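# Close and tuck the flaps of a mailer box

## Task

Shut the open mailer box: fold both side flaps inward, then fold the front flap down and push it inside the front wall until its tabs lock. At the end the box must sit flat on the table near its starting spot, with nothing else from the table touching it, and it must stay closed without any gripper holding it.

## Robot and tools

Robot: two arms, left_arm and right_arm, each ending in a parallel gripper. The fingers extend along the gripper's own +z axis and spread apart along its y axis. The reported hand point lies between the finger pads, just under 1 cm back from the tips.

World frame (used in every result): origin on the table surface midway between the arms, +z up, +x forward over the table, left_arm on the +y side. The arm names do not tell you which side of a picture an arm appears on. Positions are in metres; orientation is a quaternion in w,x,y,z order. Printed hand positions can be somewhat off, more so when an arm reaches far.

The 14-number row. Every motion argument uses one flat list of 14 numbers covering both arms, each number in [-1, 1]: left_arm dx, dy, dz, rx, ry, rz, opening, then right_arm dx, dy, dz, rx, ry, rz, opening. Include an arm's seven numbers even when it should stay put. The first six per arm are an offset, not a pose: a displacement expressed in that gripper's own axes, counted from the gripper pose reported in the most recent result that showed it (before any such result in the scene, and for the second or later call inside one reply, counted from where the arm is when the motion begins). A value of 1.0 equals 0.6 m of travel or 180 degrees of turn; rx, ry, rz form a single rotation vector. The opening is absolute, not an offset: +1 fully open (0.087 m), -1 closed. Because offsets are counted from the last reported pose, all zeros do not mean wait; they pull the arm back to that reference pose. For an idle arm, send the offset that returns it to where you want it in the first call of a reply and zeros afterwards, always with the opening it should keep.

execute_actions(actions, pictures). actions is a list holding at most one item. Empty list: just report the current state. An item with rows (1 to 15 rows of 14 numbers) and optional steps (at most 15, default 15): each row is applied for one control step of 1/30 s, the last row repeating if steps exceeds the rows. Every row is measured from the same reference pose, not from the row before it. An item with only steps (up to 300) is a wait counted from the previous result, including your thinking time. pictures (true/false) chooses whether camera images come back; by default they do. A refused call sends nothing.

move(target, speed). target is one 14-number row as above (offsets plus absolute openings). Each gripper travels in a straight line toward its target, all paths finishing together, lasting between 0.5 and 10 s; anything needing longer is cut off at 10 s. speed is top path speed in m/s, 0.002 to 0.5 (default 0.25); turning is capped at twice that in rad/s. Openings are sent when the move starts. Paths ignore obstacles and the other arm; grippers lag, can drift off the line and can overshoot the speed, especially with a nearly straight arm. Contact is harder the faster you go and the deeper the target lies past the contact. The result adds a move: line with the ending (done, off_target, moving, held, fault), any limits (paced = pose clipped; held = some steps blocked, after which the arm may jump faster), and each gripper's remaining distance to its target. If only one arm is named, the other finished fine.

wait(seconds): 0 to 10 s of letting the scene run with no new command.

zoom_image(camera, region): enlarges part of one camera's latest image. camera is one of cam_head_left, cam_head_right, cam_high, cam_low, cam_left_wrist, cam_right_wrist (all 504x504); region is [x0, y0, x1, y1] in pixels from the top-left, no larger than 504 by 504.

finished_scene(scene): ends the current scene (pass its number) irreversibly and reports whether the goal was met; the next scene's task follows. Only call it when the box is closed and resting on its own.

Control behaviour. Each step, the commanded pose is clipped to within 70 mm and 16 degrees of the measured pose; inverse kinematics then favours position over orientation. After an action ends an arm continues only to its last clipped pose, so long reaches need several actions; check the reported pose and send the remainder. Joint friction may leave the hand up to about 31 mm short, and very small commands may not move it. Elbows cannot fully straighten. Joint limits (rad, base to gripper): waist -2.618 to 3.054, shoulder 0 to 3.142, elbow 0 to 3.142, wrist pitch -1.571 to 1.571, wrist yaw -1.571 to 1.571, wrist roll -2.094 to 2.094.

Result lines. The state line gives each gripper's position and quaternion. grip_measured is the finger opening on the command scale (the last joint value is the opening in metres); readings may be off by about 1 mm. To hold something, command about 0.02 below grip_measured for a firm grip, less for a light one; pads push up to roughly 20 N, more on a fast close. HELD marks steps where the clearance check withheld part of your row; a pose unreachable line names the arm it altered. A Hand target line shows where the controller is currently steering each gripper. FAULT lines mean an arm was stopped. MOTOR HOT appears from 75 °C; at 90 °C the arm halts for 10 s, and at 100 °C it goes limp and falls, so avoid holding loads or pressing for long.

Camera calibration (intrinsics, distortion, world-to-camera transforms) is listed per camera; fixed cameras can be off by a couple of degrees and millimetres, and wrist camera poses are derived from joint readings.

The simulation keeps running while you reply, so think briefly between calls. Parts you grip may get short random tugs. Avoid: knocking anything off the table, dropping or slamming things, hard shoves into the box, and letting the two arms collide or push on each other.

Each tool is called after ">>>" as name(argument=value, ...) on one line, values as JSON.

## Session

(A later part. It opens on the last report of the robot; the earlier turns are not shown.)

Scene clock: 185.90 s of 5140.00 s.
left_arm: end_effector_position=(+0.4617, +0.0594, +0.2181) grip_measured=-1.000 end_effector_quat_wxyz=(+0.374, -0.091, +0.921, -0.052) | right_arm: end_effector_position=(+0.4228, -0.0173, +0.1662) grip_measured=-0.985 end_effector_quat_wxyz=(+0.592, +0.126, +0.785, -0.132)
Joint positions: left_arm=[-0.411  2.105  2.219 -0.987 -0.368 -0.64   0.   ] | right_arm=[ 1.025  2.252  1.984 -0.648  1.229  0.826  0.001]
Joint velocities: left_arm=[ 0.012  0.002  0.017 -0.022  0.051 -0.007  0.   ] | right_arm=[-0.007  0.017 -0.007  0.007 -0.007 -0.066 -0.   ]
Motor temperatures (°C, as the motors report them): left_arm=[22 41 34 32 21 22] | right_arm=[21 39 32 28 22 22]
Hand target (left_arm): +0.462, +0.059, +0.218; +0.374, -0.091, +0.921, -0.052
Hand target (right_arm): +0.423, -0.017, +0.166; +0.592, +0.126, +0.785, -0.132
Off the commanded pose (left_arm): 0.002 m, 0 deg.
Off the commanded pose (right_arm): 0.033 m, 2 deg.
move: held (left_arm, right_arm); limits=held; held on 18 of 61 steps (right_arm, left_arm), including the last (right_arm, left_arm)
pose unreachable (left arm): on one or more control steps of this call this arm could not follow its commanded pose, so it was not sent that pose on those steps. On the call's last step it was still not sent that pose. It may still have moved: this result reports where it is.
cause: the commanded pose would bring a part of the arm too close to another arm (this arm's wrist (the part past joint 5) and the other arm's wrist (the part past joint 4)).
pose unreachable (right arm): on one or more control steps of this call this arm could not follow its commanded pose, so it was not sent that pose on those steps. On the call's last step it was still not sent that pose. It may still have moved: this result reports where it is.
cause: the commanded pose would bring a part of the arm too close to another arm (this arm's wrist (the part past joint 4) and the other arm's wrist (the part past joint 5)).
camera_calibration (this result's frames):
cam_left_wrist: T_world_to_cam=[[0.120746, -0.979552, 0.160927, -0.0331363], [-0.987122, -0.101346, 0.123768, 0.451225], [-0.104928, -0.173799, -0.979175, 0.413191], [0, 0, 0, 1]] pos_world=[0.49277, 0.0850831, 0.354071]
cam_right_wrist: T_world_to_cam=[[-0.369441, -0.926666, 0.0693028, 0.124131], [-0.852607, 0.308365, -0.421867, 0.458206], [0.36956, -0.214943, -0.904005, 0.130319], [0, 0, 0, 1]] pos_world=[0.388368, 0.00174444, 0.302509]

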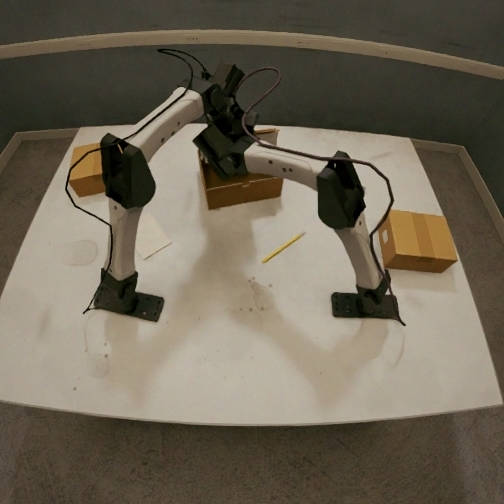

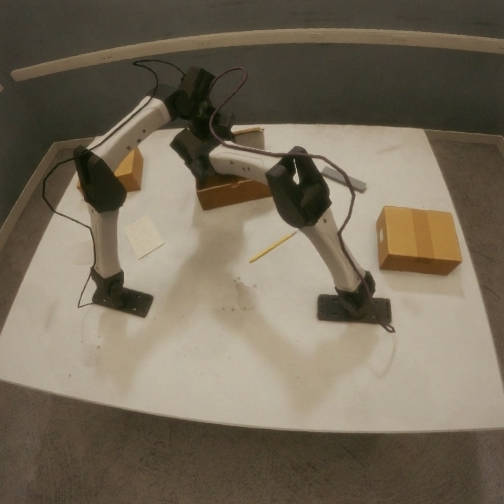

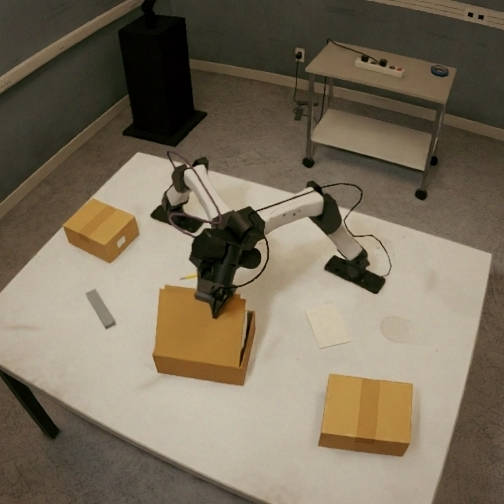

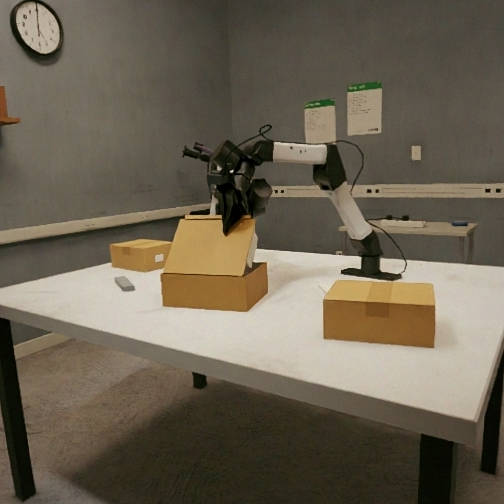

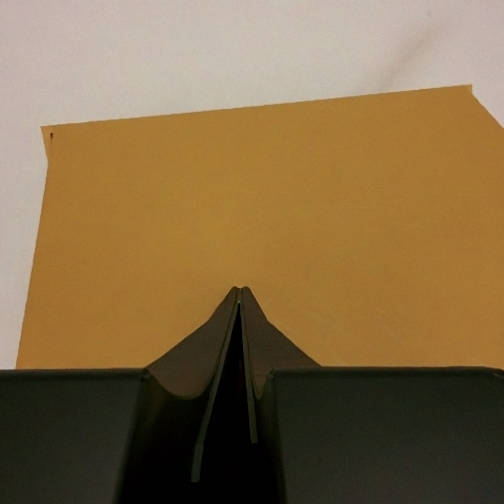

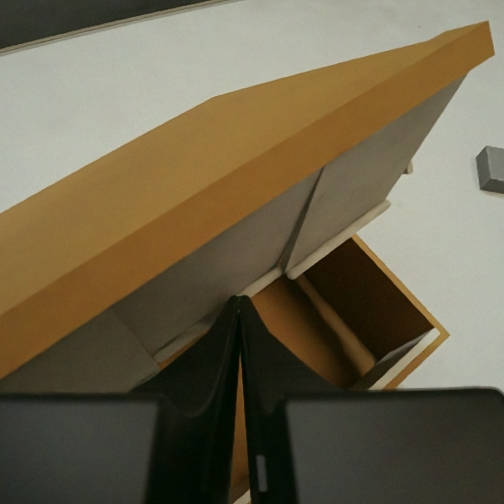

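>>> move(target=[0,0,0,0,0,0,-1, 0.017,-0.077,-0.058,-0.25,0,0,-1], speed=0.1)

>>> move(target=[0,0,0,0,0,0,-1, -0.04,-0.068,0.147,0,0,0,-1], speed=0.05)

Scene clock: 193.33 s of 5140.00 s.
left_arm: end_effector_position=(+0.4617, +0.0594, +0.2181) grip_measured=-1.000 end_effector_quat_wxyz=(+0.374, -0.091, +0.921, -0.052) | right_arm: end_effector_position=(+0.3716, -0.0437, +0.1566) grip_measured=-0.985 end_effector_quat_wxyz=(+0.589, -0.114, +0.781, +0.172)
Joint positions: left_arm=[-0.411  2.105  2.219 -0.987 -0.368 -0.64   0.   ] | right_arm=[0.877 1.623 0.899 0.454 0.391 0.245 0.001]
Joint velocities: left_arm=[ 0.017  0.002  0.007 -0.066 -0.022  0.022  0.   ] | right_arm=[ 0.012  0.007 -0.002  0.007 -0.125  0.051 -0.   ]
Motor temperatures (°C, as the motors report them): left_arm=[22 42 34 31 21 22] | right_arm=[21 40 32 28 22 22]
Hand target (left_arm): +0.462, +0.059, +0.218; +0.374, -0.091, +0.921, -0.052
Hand target (right_arm): +0.372, -0.047, +0.165; +0.599, -0.112, +0.773, +0.178
Off the commanded pose (left_arm): 0.000 m, 0 deg.
Off the commanded pose (right_arm): 0.012 m, 1 deg.
move: off_target (right_arm)
camera_calibration (this result's frames):
cam_left_wrist: T_world_to_cam=[[0.120746, -0.979552, 0.160927, -0.0331363], [-0.987122, -0.101346, 0.123768, 0.451225], [-0.104928, -0.173799, -0.979175, 0.413191], [0, 0, 0, 1]] pos_world=[0.49277, 0.0850831, 0.354071]
cam_right_wrist: T_world_to_cam=[[0.363879, -0.923175, -0.123852, -0.160726], [-0.857416, -0.280034, -0.431762, 0.396277], [0.36391, 0.263302, -0.893444, 0.156231], [0, 0, 0, 1]] pos_world=[0.341405, -0.0785438, 0.290775]

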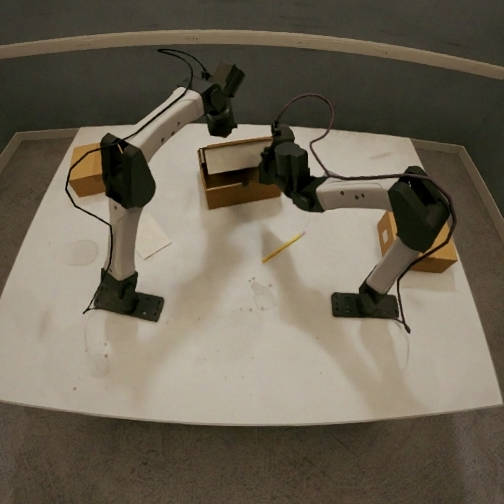

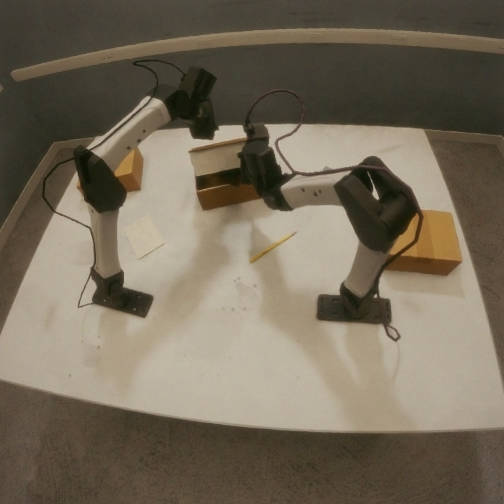

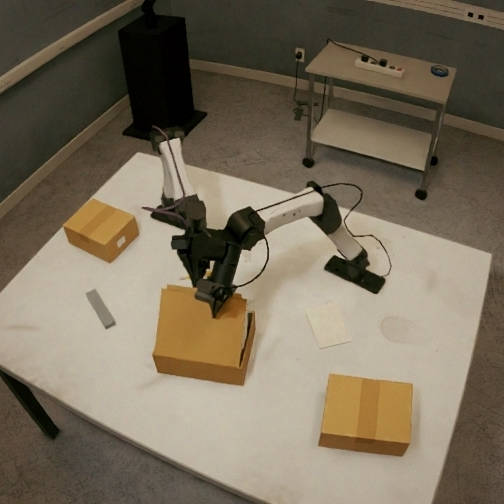

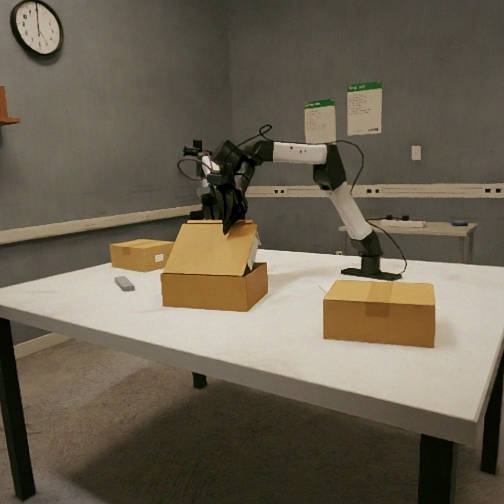

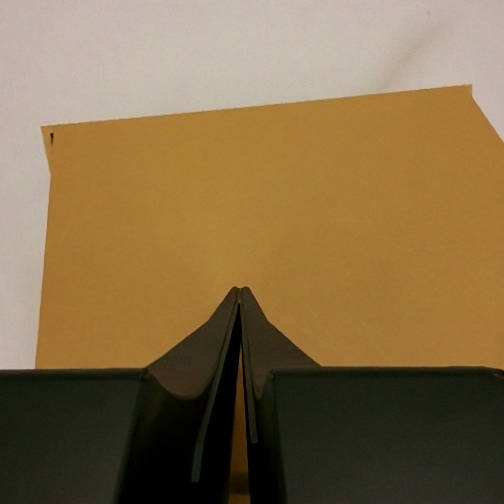

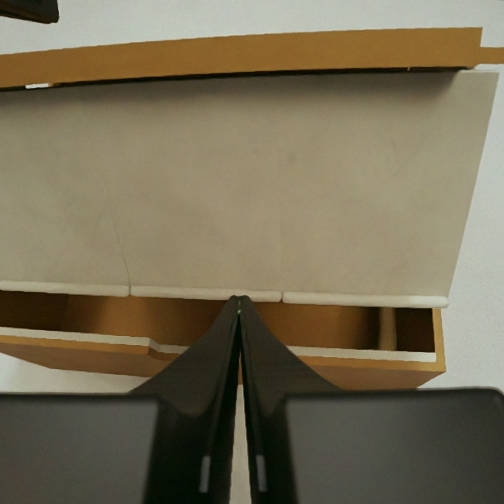

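Scene clock: 195.60 s of 5140.00 s.
left_arm: end_effector_position=(+0.4617, +0.0594, +0.2181) grip_measured=-1.000 end_effector_quat_wxyz=(+0.374, -0.091, +0.921, -0.052) | right_arm: end_effector_position=(+0.4632, -0.0460, +0.1490) grip_measured=-0.985 end_effector_quat_wxyz=(+0.584, -0.113, +0.784, +0.176)
Joint positions: left_arm=[-0.411  2.105  2.219 -0.987 -0.368 -0.64   0.   ] | right_arm=[0.697 1.87  1.167 0.438 0.209 0.205 0.001]
Joint velocities: left_arm=[-0.022  0.007  0.007  0.095  0.022  0.037  0.   ] | right_arm=[-0.027  0.007  0.002  0.037 -0.095  0.022 -0.001]
Motor temperatures (°C, as the motors report them): left_arm=[22 42 34 31 21 22] | right_arm=[21 39 32 29 22 22]
Hand target (left_arm): +0.462, +0.059, +0.218; +0.374, -0.091, +0.921, -0.052
Hand target (right_arm): +0.471, -0.046, +0.153; +0.589, -0.113, +0.782, +0.172
Off the commanded pose (left_arm): 0.000 m, 0 deg.
Off the commanded pose (right_arm): 0.009 m, 1 deg.
move: done
camera_calibration (this result's frames):
cam_left_wrist: T_world_to_cam=[[0.120746, -0.979552, 0.160927, -0.0331363], [-0.987122, -0.101346, 0.123768, 0.451225], [-0.104928, -0.173799, -0.979175, 0.413191], [0, 0, 0, 1]] pos_world=[0.49277, 0.0850831, 0.354071]
cam_right_wrist: T_world_to_cam=[[0.366211, -0.921041, -0.132563, -0.196757], [-0.861456, -0.281705, -0.422536, 0.471305], [0.351829, 0.268935, -0.896599, 0.123054], [0, 0, 0, 1]] pos_world=[0.434768, -0.081546, 0.283391]

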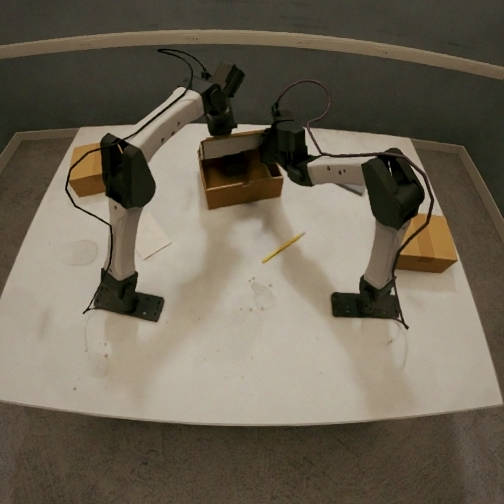

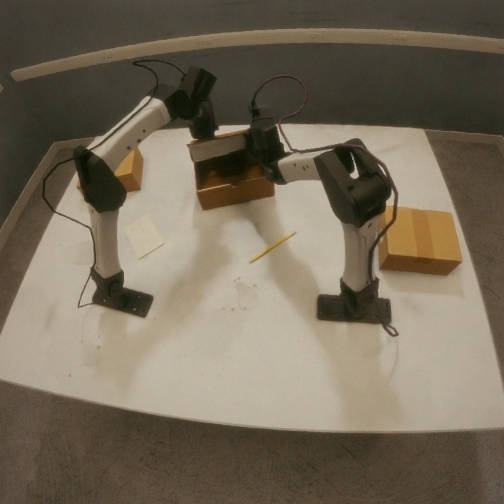

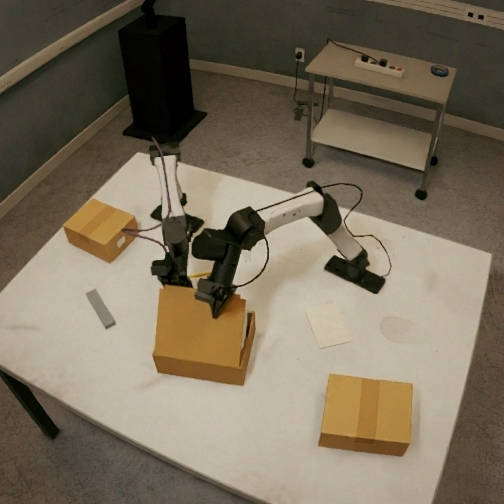

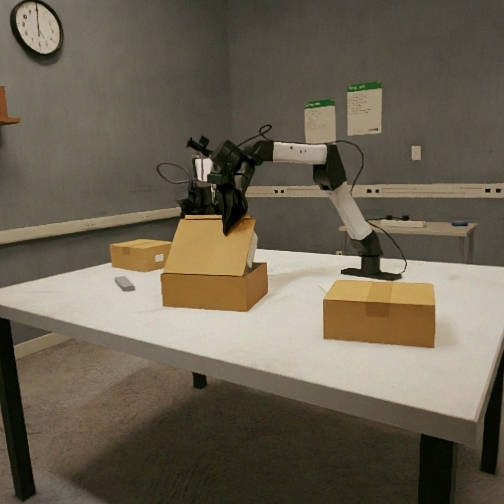

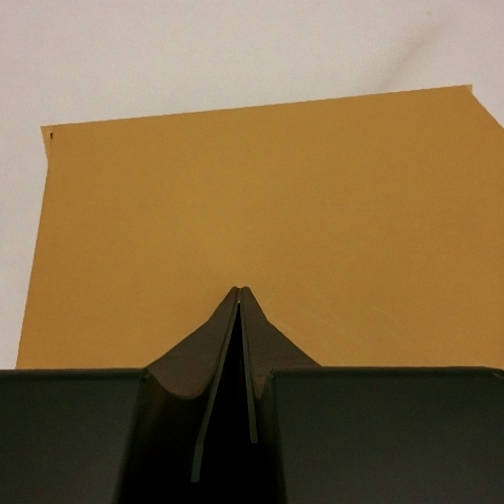

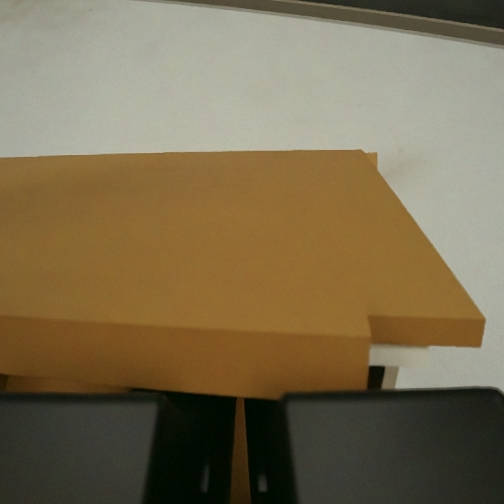

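>>> move(target=[0.078,0.017,0.062,0,0,0,-1, 0.06,0.033,-0.063,0,0,0,-1], speed=0.04)

>>> move(target=[0.04,0.01,0.035,0,0,0,-1, 0.0,0.04,-0.15,0,0,0,-1], speed=0.05)

Scene clock: 199.53 s of 5140.00 s.
left_arm: end_effector_position=(+0.4623, +0.0609, +0.1740) grip_measured=-1.000 end_effector_quat_wxyz=(+0.390, -0.098, +0.914, -0.059) | right_arm: end_effector_position=(+0.4127, -0.0484, +0.1030) grip_measured=-0.985 end_effector_quat_wxyz=(+0.559, -0.125, +0.805, +0.153)
Joint positions: left_arm=[-0.411  2.01   1.876 -0.701 -0.379 -0.646  0.   ] | right_arm=[0.782 1.822 0.973 0.5   0.297 0.22  0.001]
Joint velocities: left_arm=[-0.002  0.002 -0.002  0.022 -0.095 -0.095  0.   ] | right_arm=[-0.017 -0.007 -0.002 -0.037  0.037  0.022 -0.   ]
Motor temperatures (°C, as the motors report them): left_arm=[22 43 34 31 21 22] | right_arm=[21 39 32 29 22 22]
Hand target (left_arm): +0.454, +0.058, +0.158; +0.374, -0.091, +0.921, -0.051
Hand target (right_arm): +0.412, -0.042, +0.127; +0.583, -0.113, +0.785, +0.175
Off the commanded pose (left_arm): 0.018 m, 2 deg.
Off the commanded pose (right_arm): 0.025 m, 5 deg.
move: off_target (left_arm, right_arm)
camera_calibration (this result's frames):
cam_left_wrist: T_world_to_cam=[[0.125124, -0.975324, 0.181901, -0.030587], [-0.989718, -0.109898, 0.0915426, 0.464804], [-0.0692931, -0.191485, -0.979047, 0.354948], [0, 0, 0, 1]] pos_world=[0.488448, 0.0892161, 0.310526]
cam_right_wrist: T_world_to_cam=[[0.35697, -0.929249, -0.0952325, -0.187077], [-0.883402, -0.302696, -0.357737, 0.409095], [0.303601, 0.21183, -0.928954, 0.120695], [0, 0, 0, 1]] pos_world=[0.391533, -0.0755772, 0.240653]

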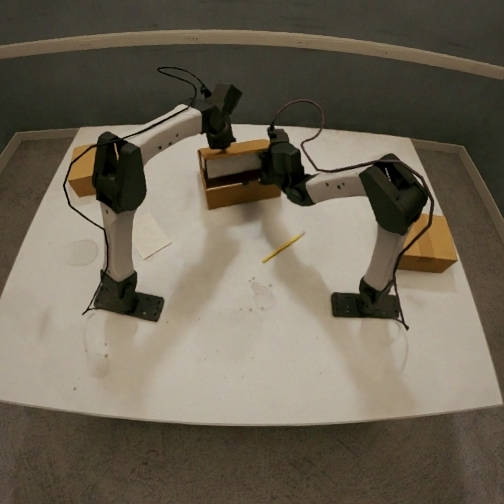

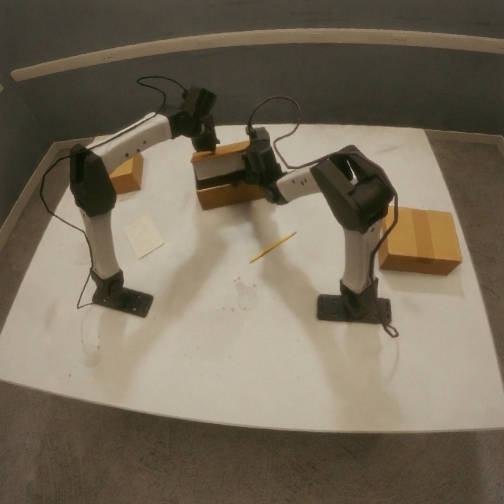

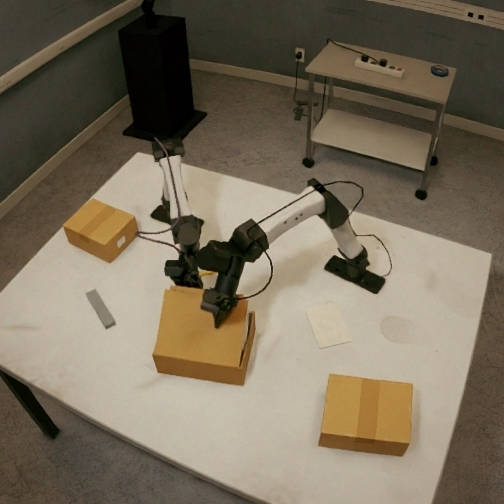

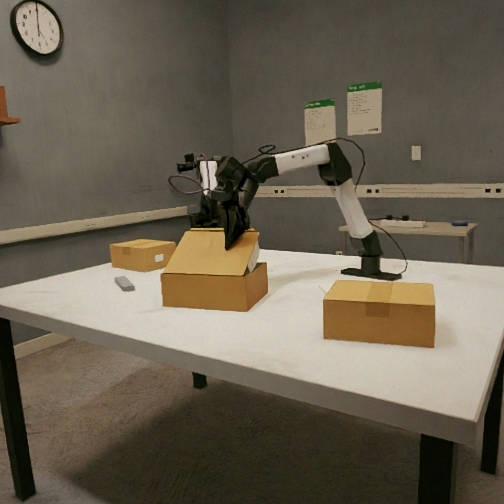

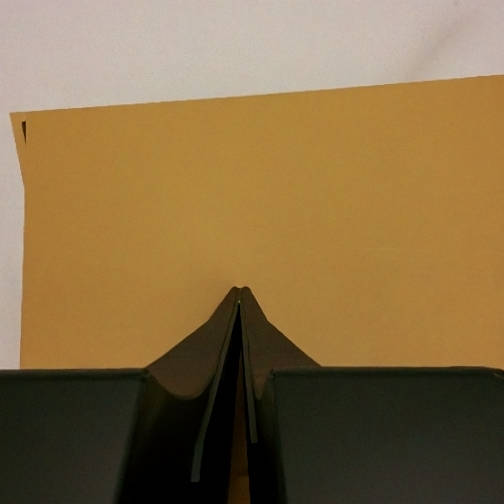

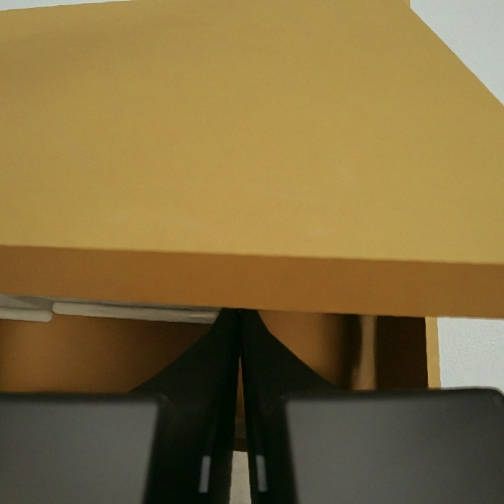

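Scene clock: 201.70 s of 5140.00 s.
left_arm: end_effector_position=(+0.4646, +0.0607, +0.1548) grip_measured=-1.000 end_effector_quat_wxyz=(+0.400, -0.101, +0.909, -0.064) | right_arm: end_effector_position=(+0.3323, -0.0568, +0.1338) grip_measured=-0.985 end_effector_quat_wxyz=(+0.562, -0.128, +0.803, +0.154)
Joint positions: left_arm=[-0.411  1.993  1.76  -0.578 -0.385 -0.646  0.   ] | right_arm=[0.941 1.532 0.79  0.378 0.443 0.271 0.001]
Joint velocities: left_arm=[-0.007 -0.007 -0.012 -0.066 -0.037  0.081  0.   ] | right_arm=[ 0.002  0.017 -0.007 -0.022 -0.11  -0.007 -0.001]
Motor temperatures (°C, as the motors report them): left_arm=[22 43 34 31 21 22] | right_arm=[21 39 32 30 22 22]
Hand target (left_arm): +0.461, +0.061, +0.142; +0.390, -0.098, +0.914, -0.059
Hand target (right_arm): +0.327, -0.061, +0.134; +0.560, -0.125, +0.805, +0.153
Off the commanded pose (left_arm): 0.014 m, 1 deg.
Off the commanded pose (right_arm): 0.008 m, 1 deg.
move: off_target (left_arm)
camera_calibration (this result's frames):
cam_left_wrist: T_world_to_cam=[[0.1248, -0.972958, 0.194364, -0.0295439], [-0.991126, -0.113216, 0.0696528, 0.473053], [-0.0457641, -0.201332, -0.978453, 0.325833], [0, 0, 0, 1]] pos_world=[0.487454, 0.090413, 0.291605]
cam_right_wrist: T_world_to_cam=[[0.363202, -0.927283, -0.0907223, -0.165816], [-0.879076, -0.308792, -0.363143, 0.345428], [0.308722, 0.211646, -0.927306, 0.173573], [0, 0, 0, 1]] pos_world=[0.310296, -0.0838292, 0.271352]

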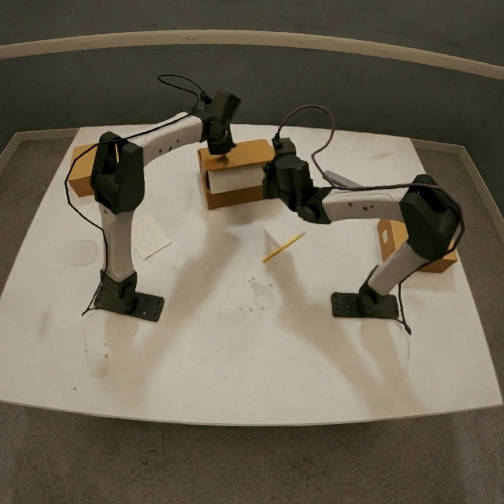

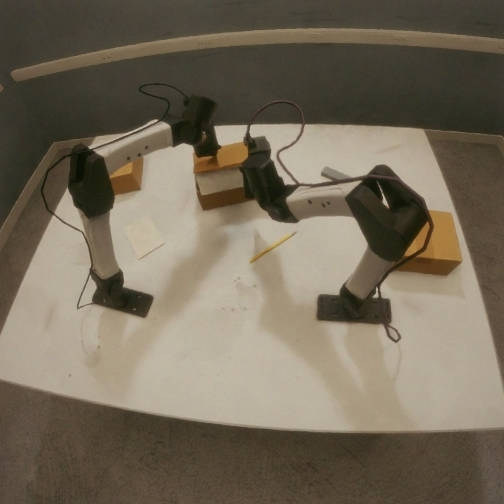

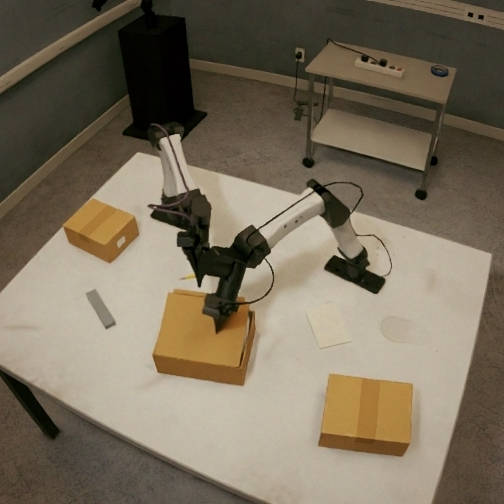

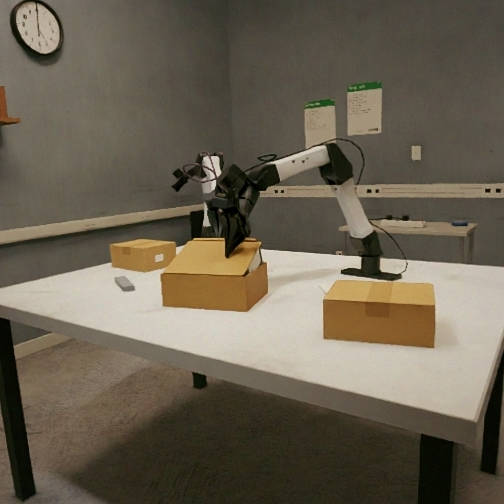

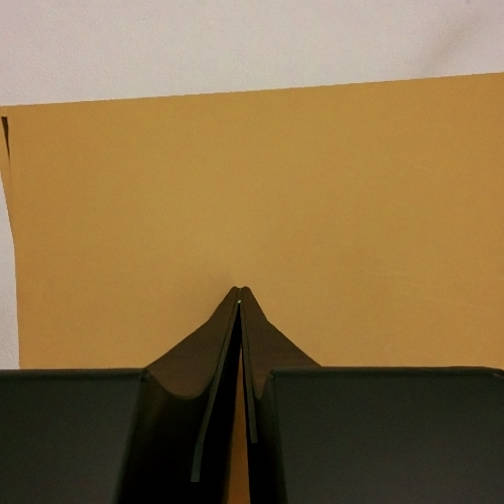

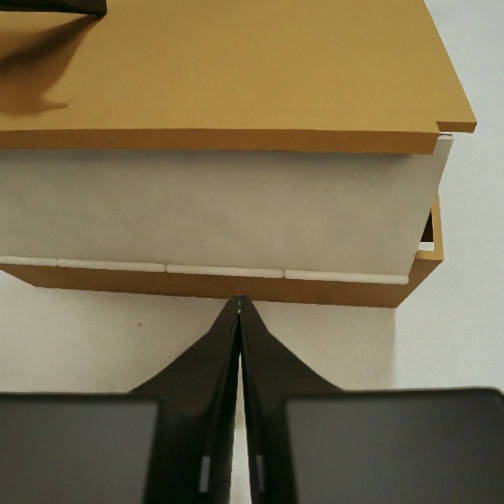

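>>> move(target=[-0.045,-0.01,-0.045,0,0,0,-1, 0,0,0,0,0,0,-1], speed=0.05)

>>> move(target=[0,0,0,0,0,0,-1, -0.062,-0.052,0.117,0,0,0,-1], speed=0.05)

>>> move(target=[0.07,0.015,0.07,0,0,0,-1, 0,0,0,0,0,0,-1], speed=0.04)

Scene clock: 207.03 s of 5140.00 s.
left_arm: end_effector_position=(+0.4657, +0.0600, +0.1942) grip_measured=-1.000 end_effector_quat_wxyz=(+0.407, -0.103, +0.905, -0.070) | right_arm: end_effector_position=(+0.3322, -0.0574, +0.1333) grip_measured=-0.985 end_effector_quat_wxyz=(+0.561, -0.128, +0.804, +0.152)
Joint positions: left_arm=[-0.411  1.993  1.904 -0.701 -0.385 -0.646  0.   ] | right_arm=[0.941 1.532 0.79  0.375 0.445 0.272 0.001]
Joint velocities: left_arm=[-0.002  0.007 -0.007 -0.095  0.007  0.037  0.   ] | right_arm=[-0.012 -0.007 -0.002 -0.051  0.007 -0.022 -0.002]
Motor temperatures (°C, as the motors report them): left_arm=[22 43 34 31 21 22] | right_arm=[21 38 32 30 22 22]
Hand target (left_arm): +0.463, +0.062, +0.193; +0.400, -0.101, +0.909, -0.064
Hand target (right_arm): +0.332, -0.057, +0.134; +0.562, -0.128, +0.803, +0.154
Off the commanded pose (left_arm): 0.003 m, 1 deg.
Off the commanded pose (right_arm): 0.001 m, 0 deg.
After step 90, 1.07 s passed at rest.
move: done
camera_calibration (this result's frames):
cam_left_wrist: T_world_to_cam=[[0.12127, -0.970651, 0.207679, -0.0391157], [-0.992208, -0.11251, 0.0535302, 0.474902], [-0.0285933, -0.212552, -0.976731, 0.356649], [0, 0, 0, 1]] pos_world=[0.486143, 0.0912697, 0.331052]
cam_right_wrist: T_world_to_cam=[[0.360721, -0.928362, -0.0895734, -0.165789], [-0.880469, -0.307276, -0.361047, 0.345266], [0.307659, 0.209104, -0.928236, 0.173512], [0, 0, 0, 1]] pos_world=[0.310418, -0.0841021, 0.270867]

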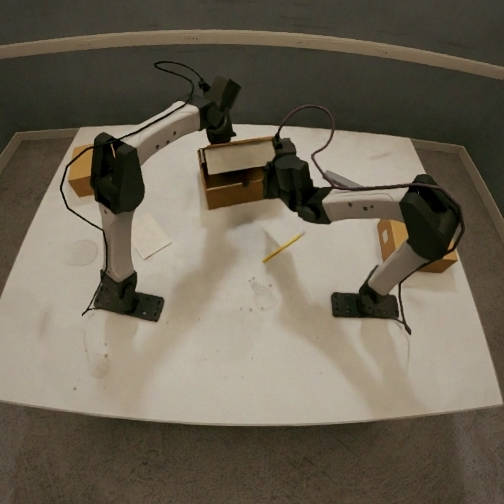

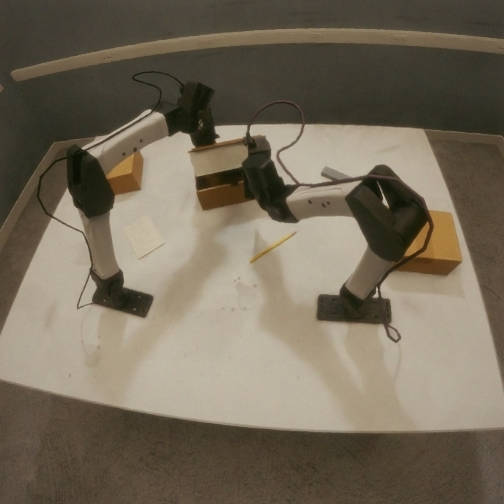

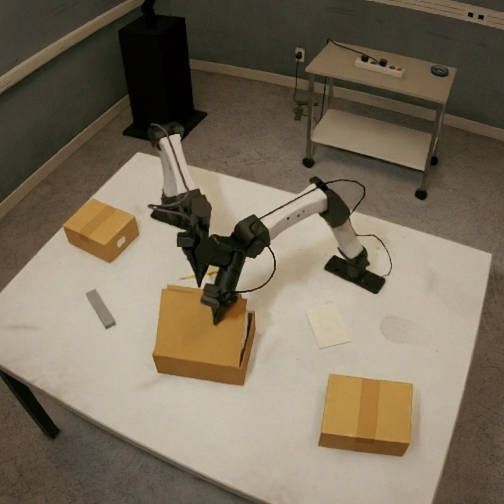

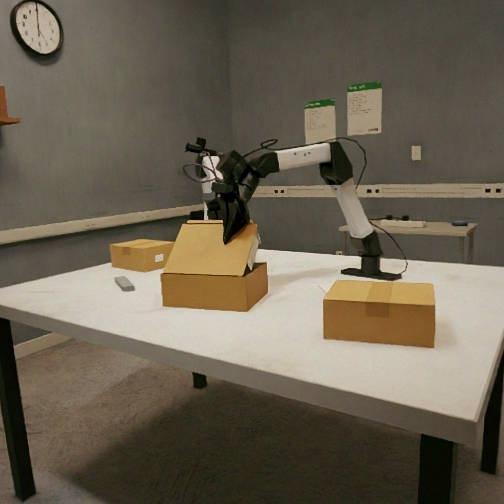

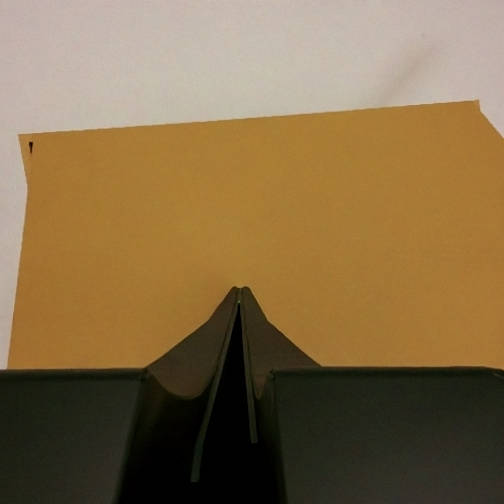

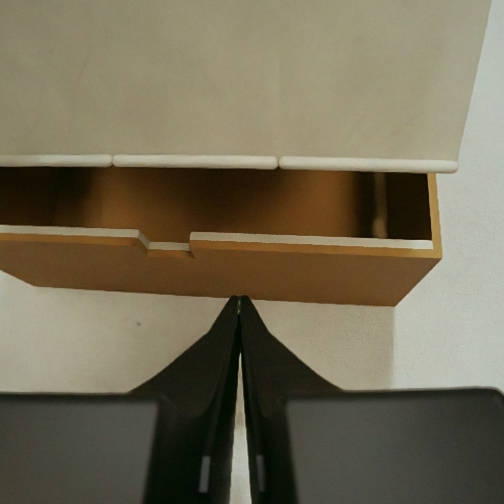

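Scene clock: 209.03 s of 5140.00 s.
left_arm: end_effector_position=(+0.4666, +0.0600, +0.1949) grip_measured=-1.000 end_effector_quat_wxyz=(+0.409, -0.104, +0.904, -0.070) | right_arm: end_effector_position=(+0.4059, -0.0602, +0.1318) grip_measured=-0.985 end_effector_quat_wxyz=(+0.548, -0.131, +0.812, +0.152)
Joint positions: left_arm=[-0.411  1.993  1.904 -0.697 -0.388 -0.646  0.   ] | right_arm=[0.764 1.716 1.002 0.337 0.27  0.215 0.001]
Joint velocities: left_arm=[-0.012  0.012  0.012  0.007 -0.037  0.037  0.   ] | right_arm=[-0.002 -0.002  0.002  0.007 -0.051 -0.051 -0.001]
Motor temperatures (°C, as the motors report them): left_arm=[22 43 34 31 21 22] | right_arm=[21 38 32 30 22 22]
Hand target (left_arm): +0.466, +0.060, +0.194; +0.407, -0.103, +0.905, -0.070
Hand target (right_arm): +0.416, -0.059, +0.143; +0.561, -0.127, +0.804, +0.153
Off the commanded pose (left_arm): 0.001 m, 0 deg.
Off the commanded pose (right_arm): 0.016 m, 2 deg.
move: off_target (right_arm)
camera_calibration (this result's frames):
cam_left_wrist: T_world_to_cam=[[0.122381, -0.970288, 0.208721, -0.0400841], [-0.992204, -0.114621, 0.0489257, 0.476788], [-0.0235483, -0.213081, -0.976751, 0.355069], [0, 0, 0, 1]] pos_world=[0.486337, 0.0914151, 0.331853]
cam_right_wrist: T_world_to_cam=[[0.363528, -0.927214, -0.090122, -0.196055], [-0.888844, -0.316257, -0.33157, 0.407738], [0.278935, 0.200639, -0.939116, 0.162708], [0, 0, 0, 1]] pos_world=[0.388302, -0.0854803, 0.270326]

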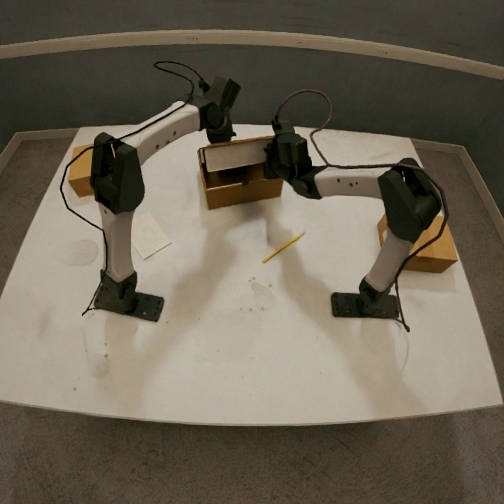

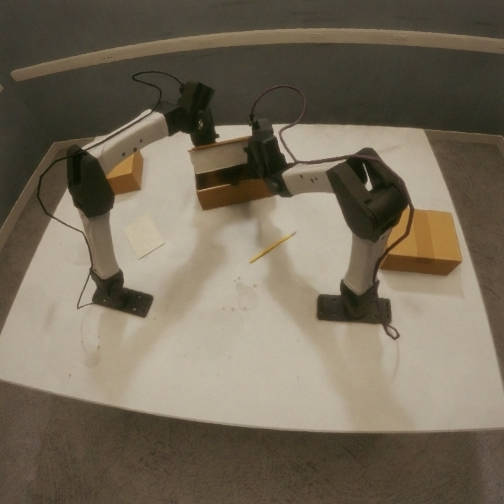

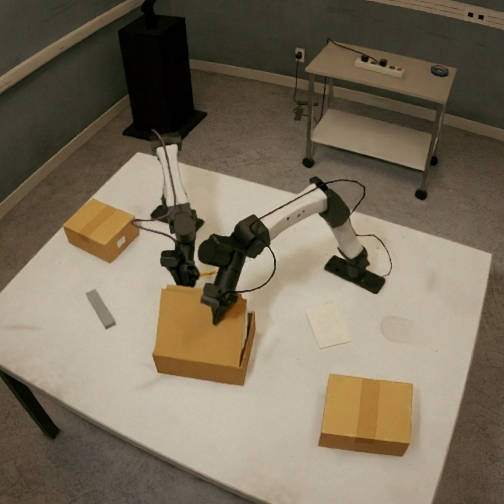

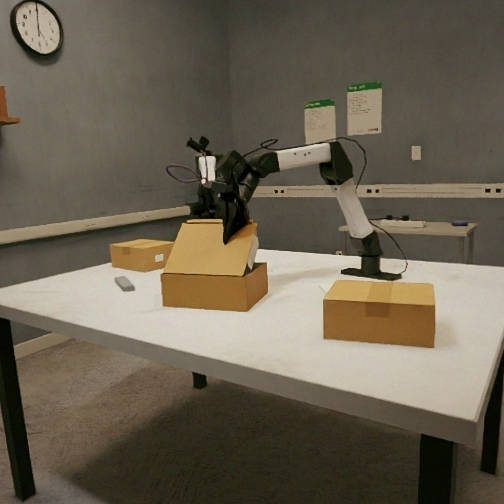

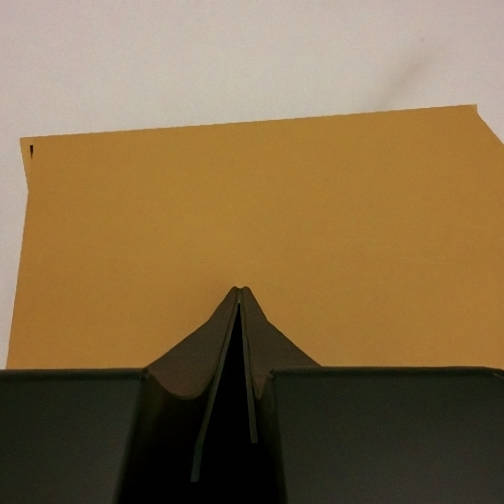

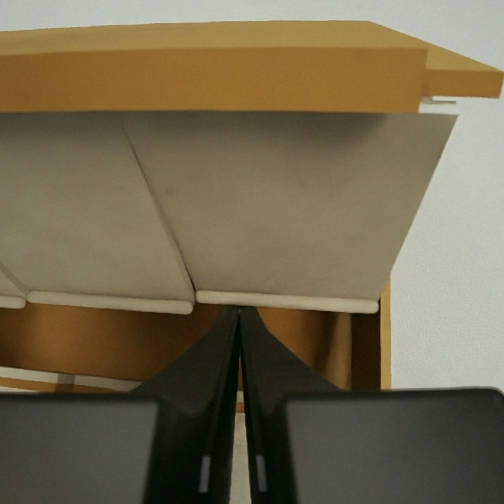

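Scene clock: 210.77 s of 5140.00 s.
left_arm: end_effector_position=(+0.4763, +0.0555, +0.1594) grip_measured=-1.000 end_effector_quat_wxyz=(+0.430, -0.110, +0.892, -0.082) | right_arm: end_effector_position=(+0.4043, -0.0615, +0.1284) grip_measured=-0.985 end_effector_quat_wxyz=(+0.542, -0.133, +0.816, +0.148)
Joint positions: left_arm=[-0.411  1.984  1.716 -0.465 -0.397 -0.646  0.   ] | right_arm=[0.764 1.716 1.003 0.321 0.27  0.215 0.001]
Joint velocities: left_arm=[ 0.017  0.007  0.017 -0.037 -0.022 -0.066  0.   ] | right_arm=[-0.002  0.012 -0.002 -0.007  0.007  0.066  0.   ]
Motor temperatures (°C, as the motors report them): left_arm=[22 43 34 31 21 22] | right_arm=[21 38 32 30 22 22]
Hand target (left_arm): +0.470, +0.057, +0.135; +0.409, -0.104, +0.904, -0.070
Hand target (right_arm): +0.406, -0.060, +0.132; +0.548, -0.131, +0.812, +0.151
Off the commanded pose (left_arm): 0.025 m, 3 deg.
Off the commanded pose (right_arm): 0.004 m, 1 deg.
move: off_target (left_arm)
camera_calibration (this result's frames):
cam_left_wrist: T_world_to_cam=[[0.117816, -0.964127, 0.237861, -0.0410862], [-0.992729, -0.120299, 0.0041031, 0.495359], [0.0246586, -0.236615, -0.971291, 0.297092], [0, 0, 0, 1]] pos_world=[0.489273, 0.0902754, 0.296303]
cam_right_wrist: T_world_to_cam=[[0.362769, -0.928021, -0.0847123, -0.197436], [-0.892764, -0.320042, -0.317089, 0.404263], [0.267154, 0.190658, -0.944605, 0.165076], [0, 0, 0, 1]] pos_world=[0.388435, -0.0853168, 0.267393]

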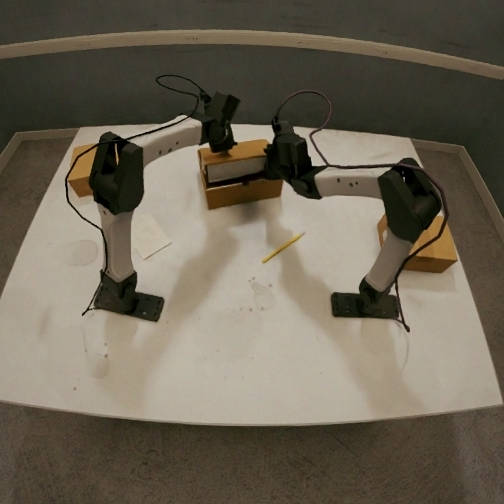

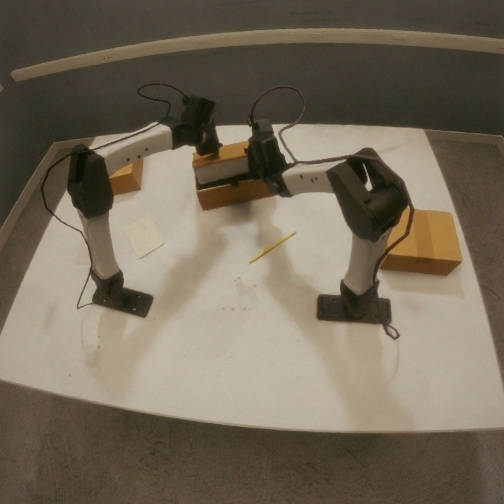

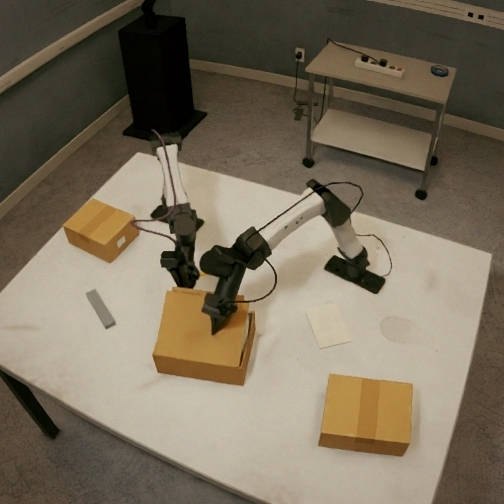

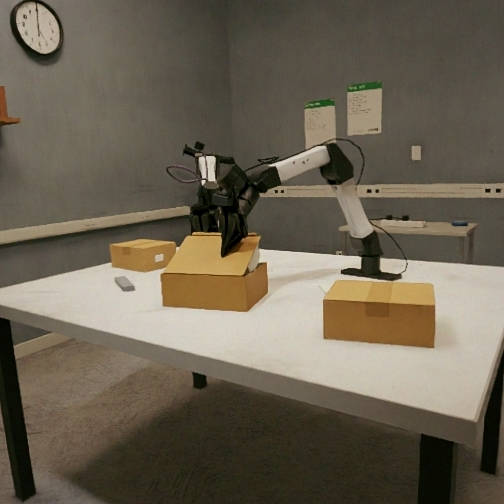

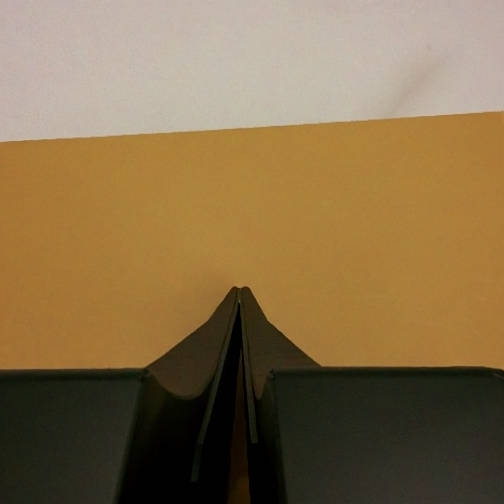

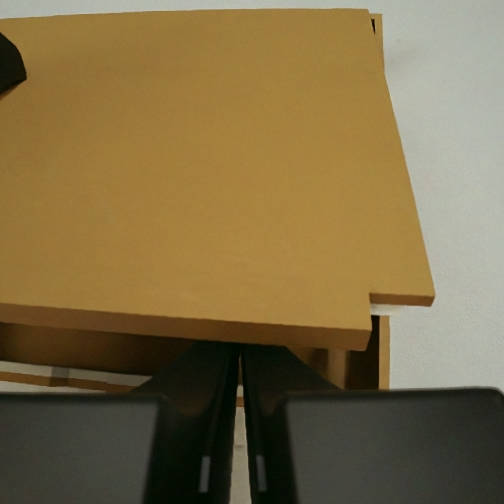

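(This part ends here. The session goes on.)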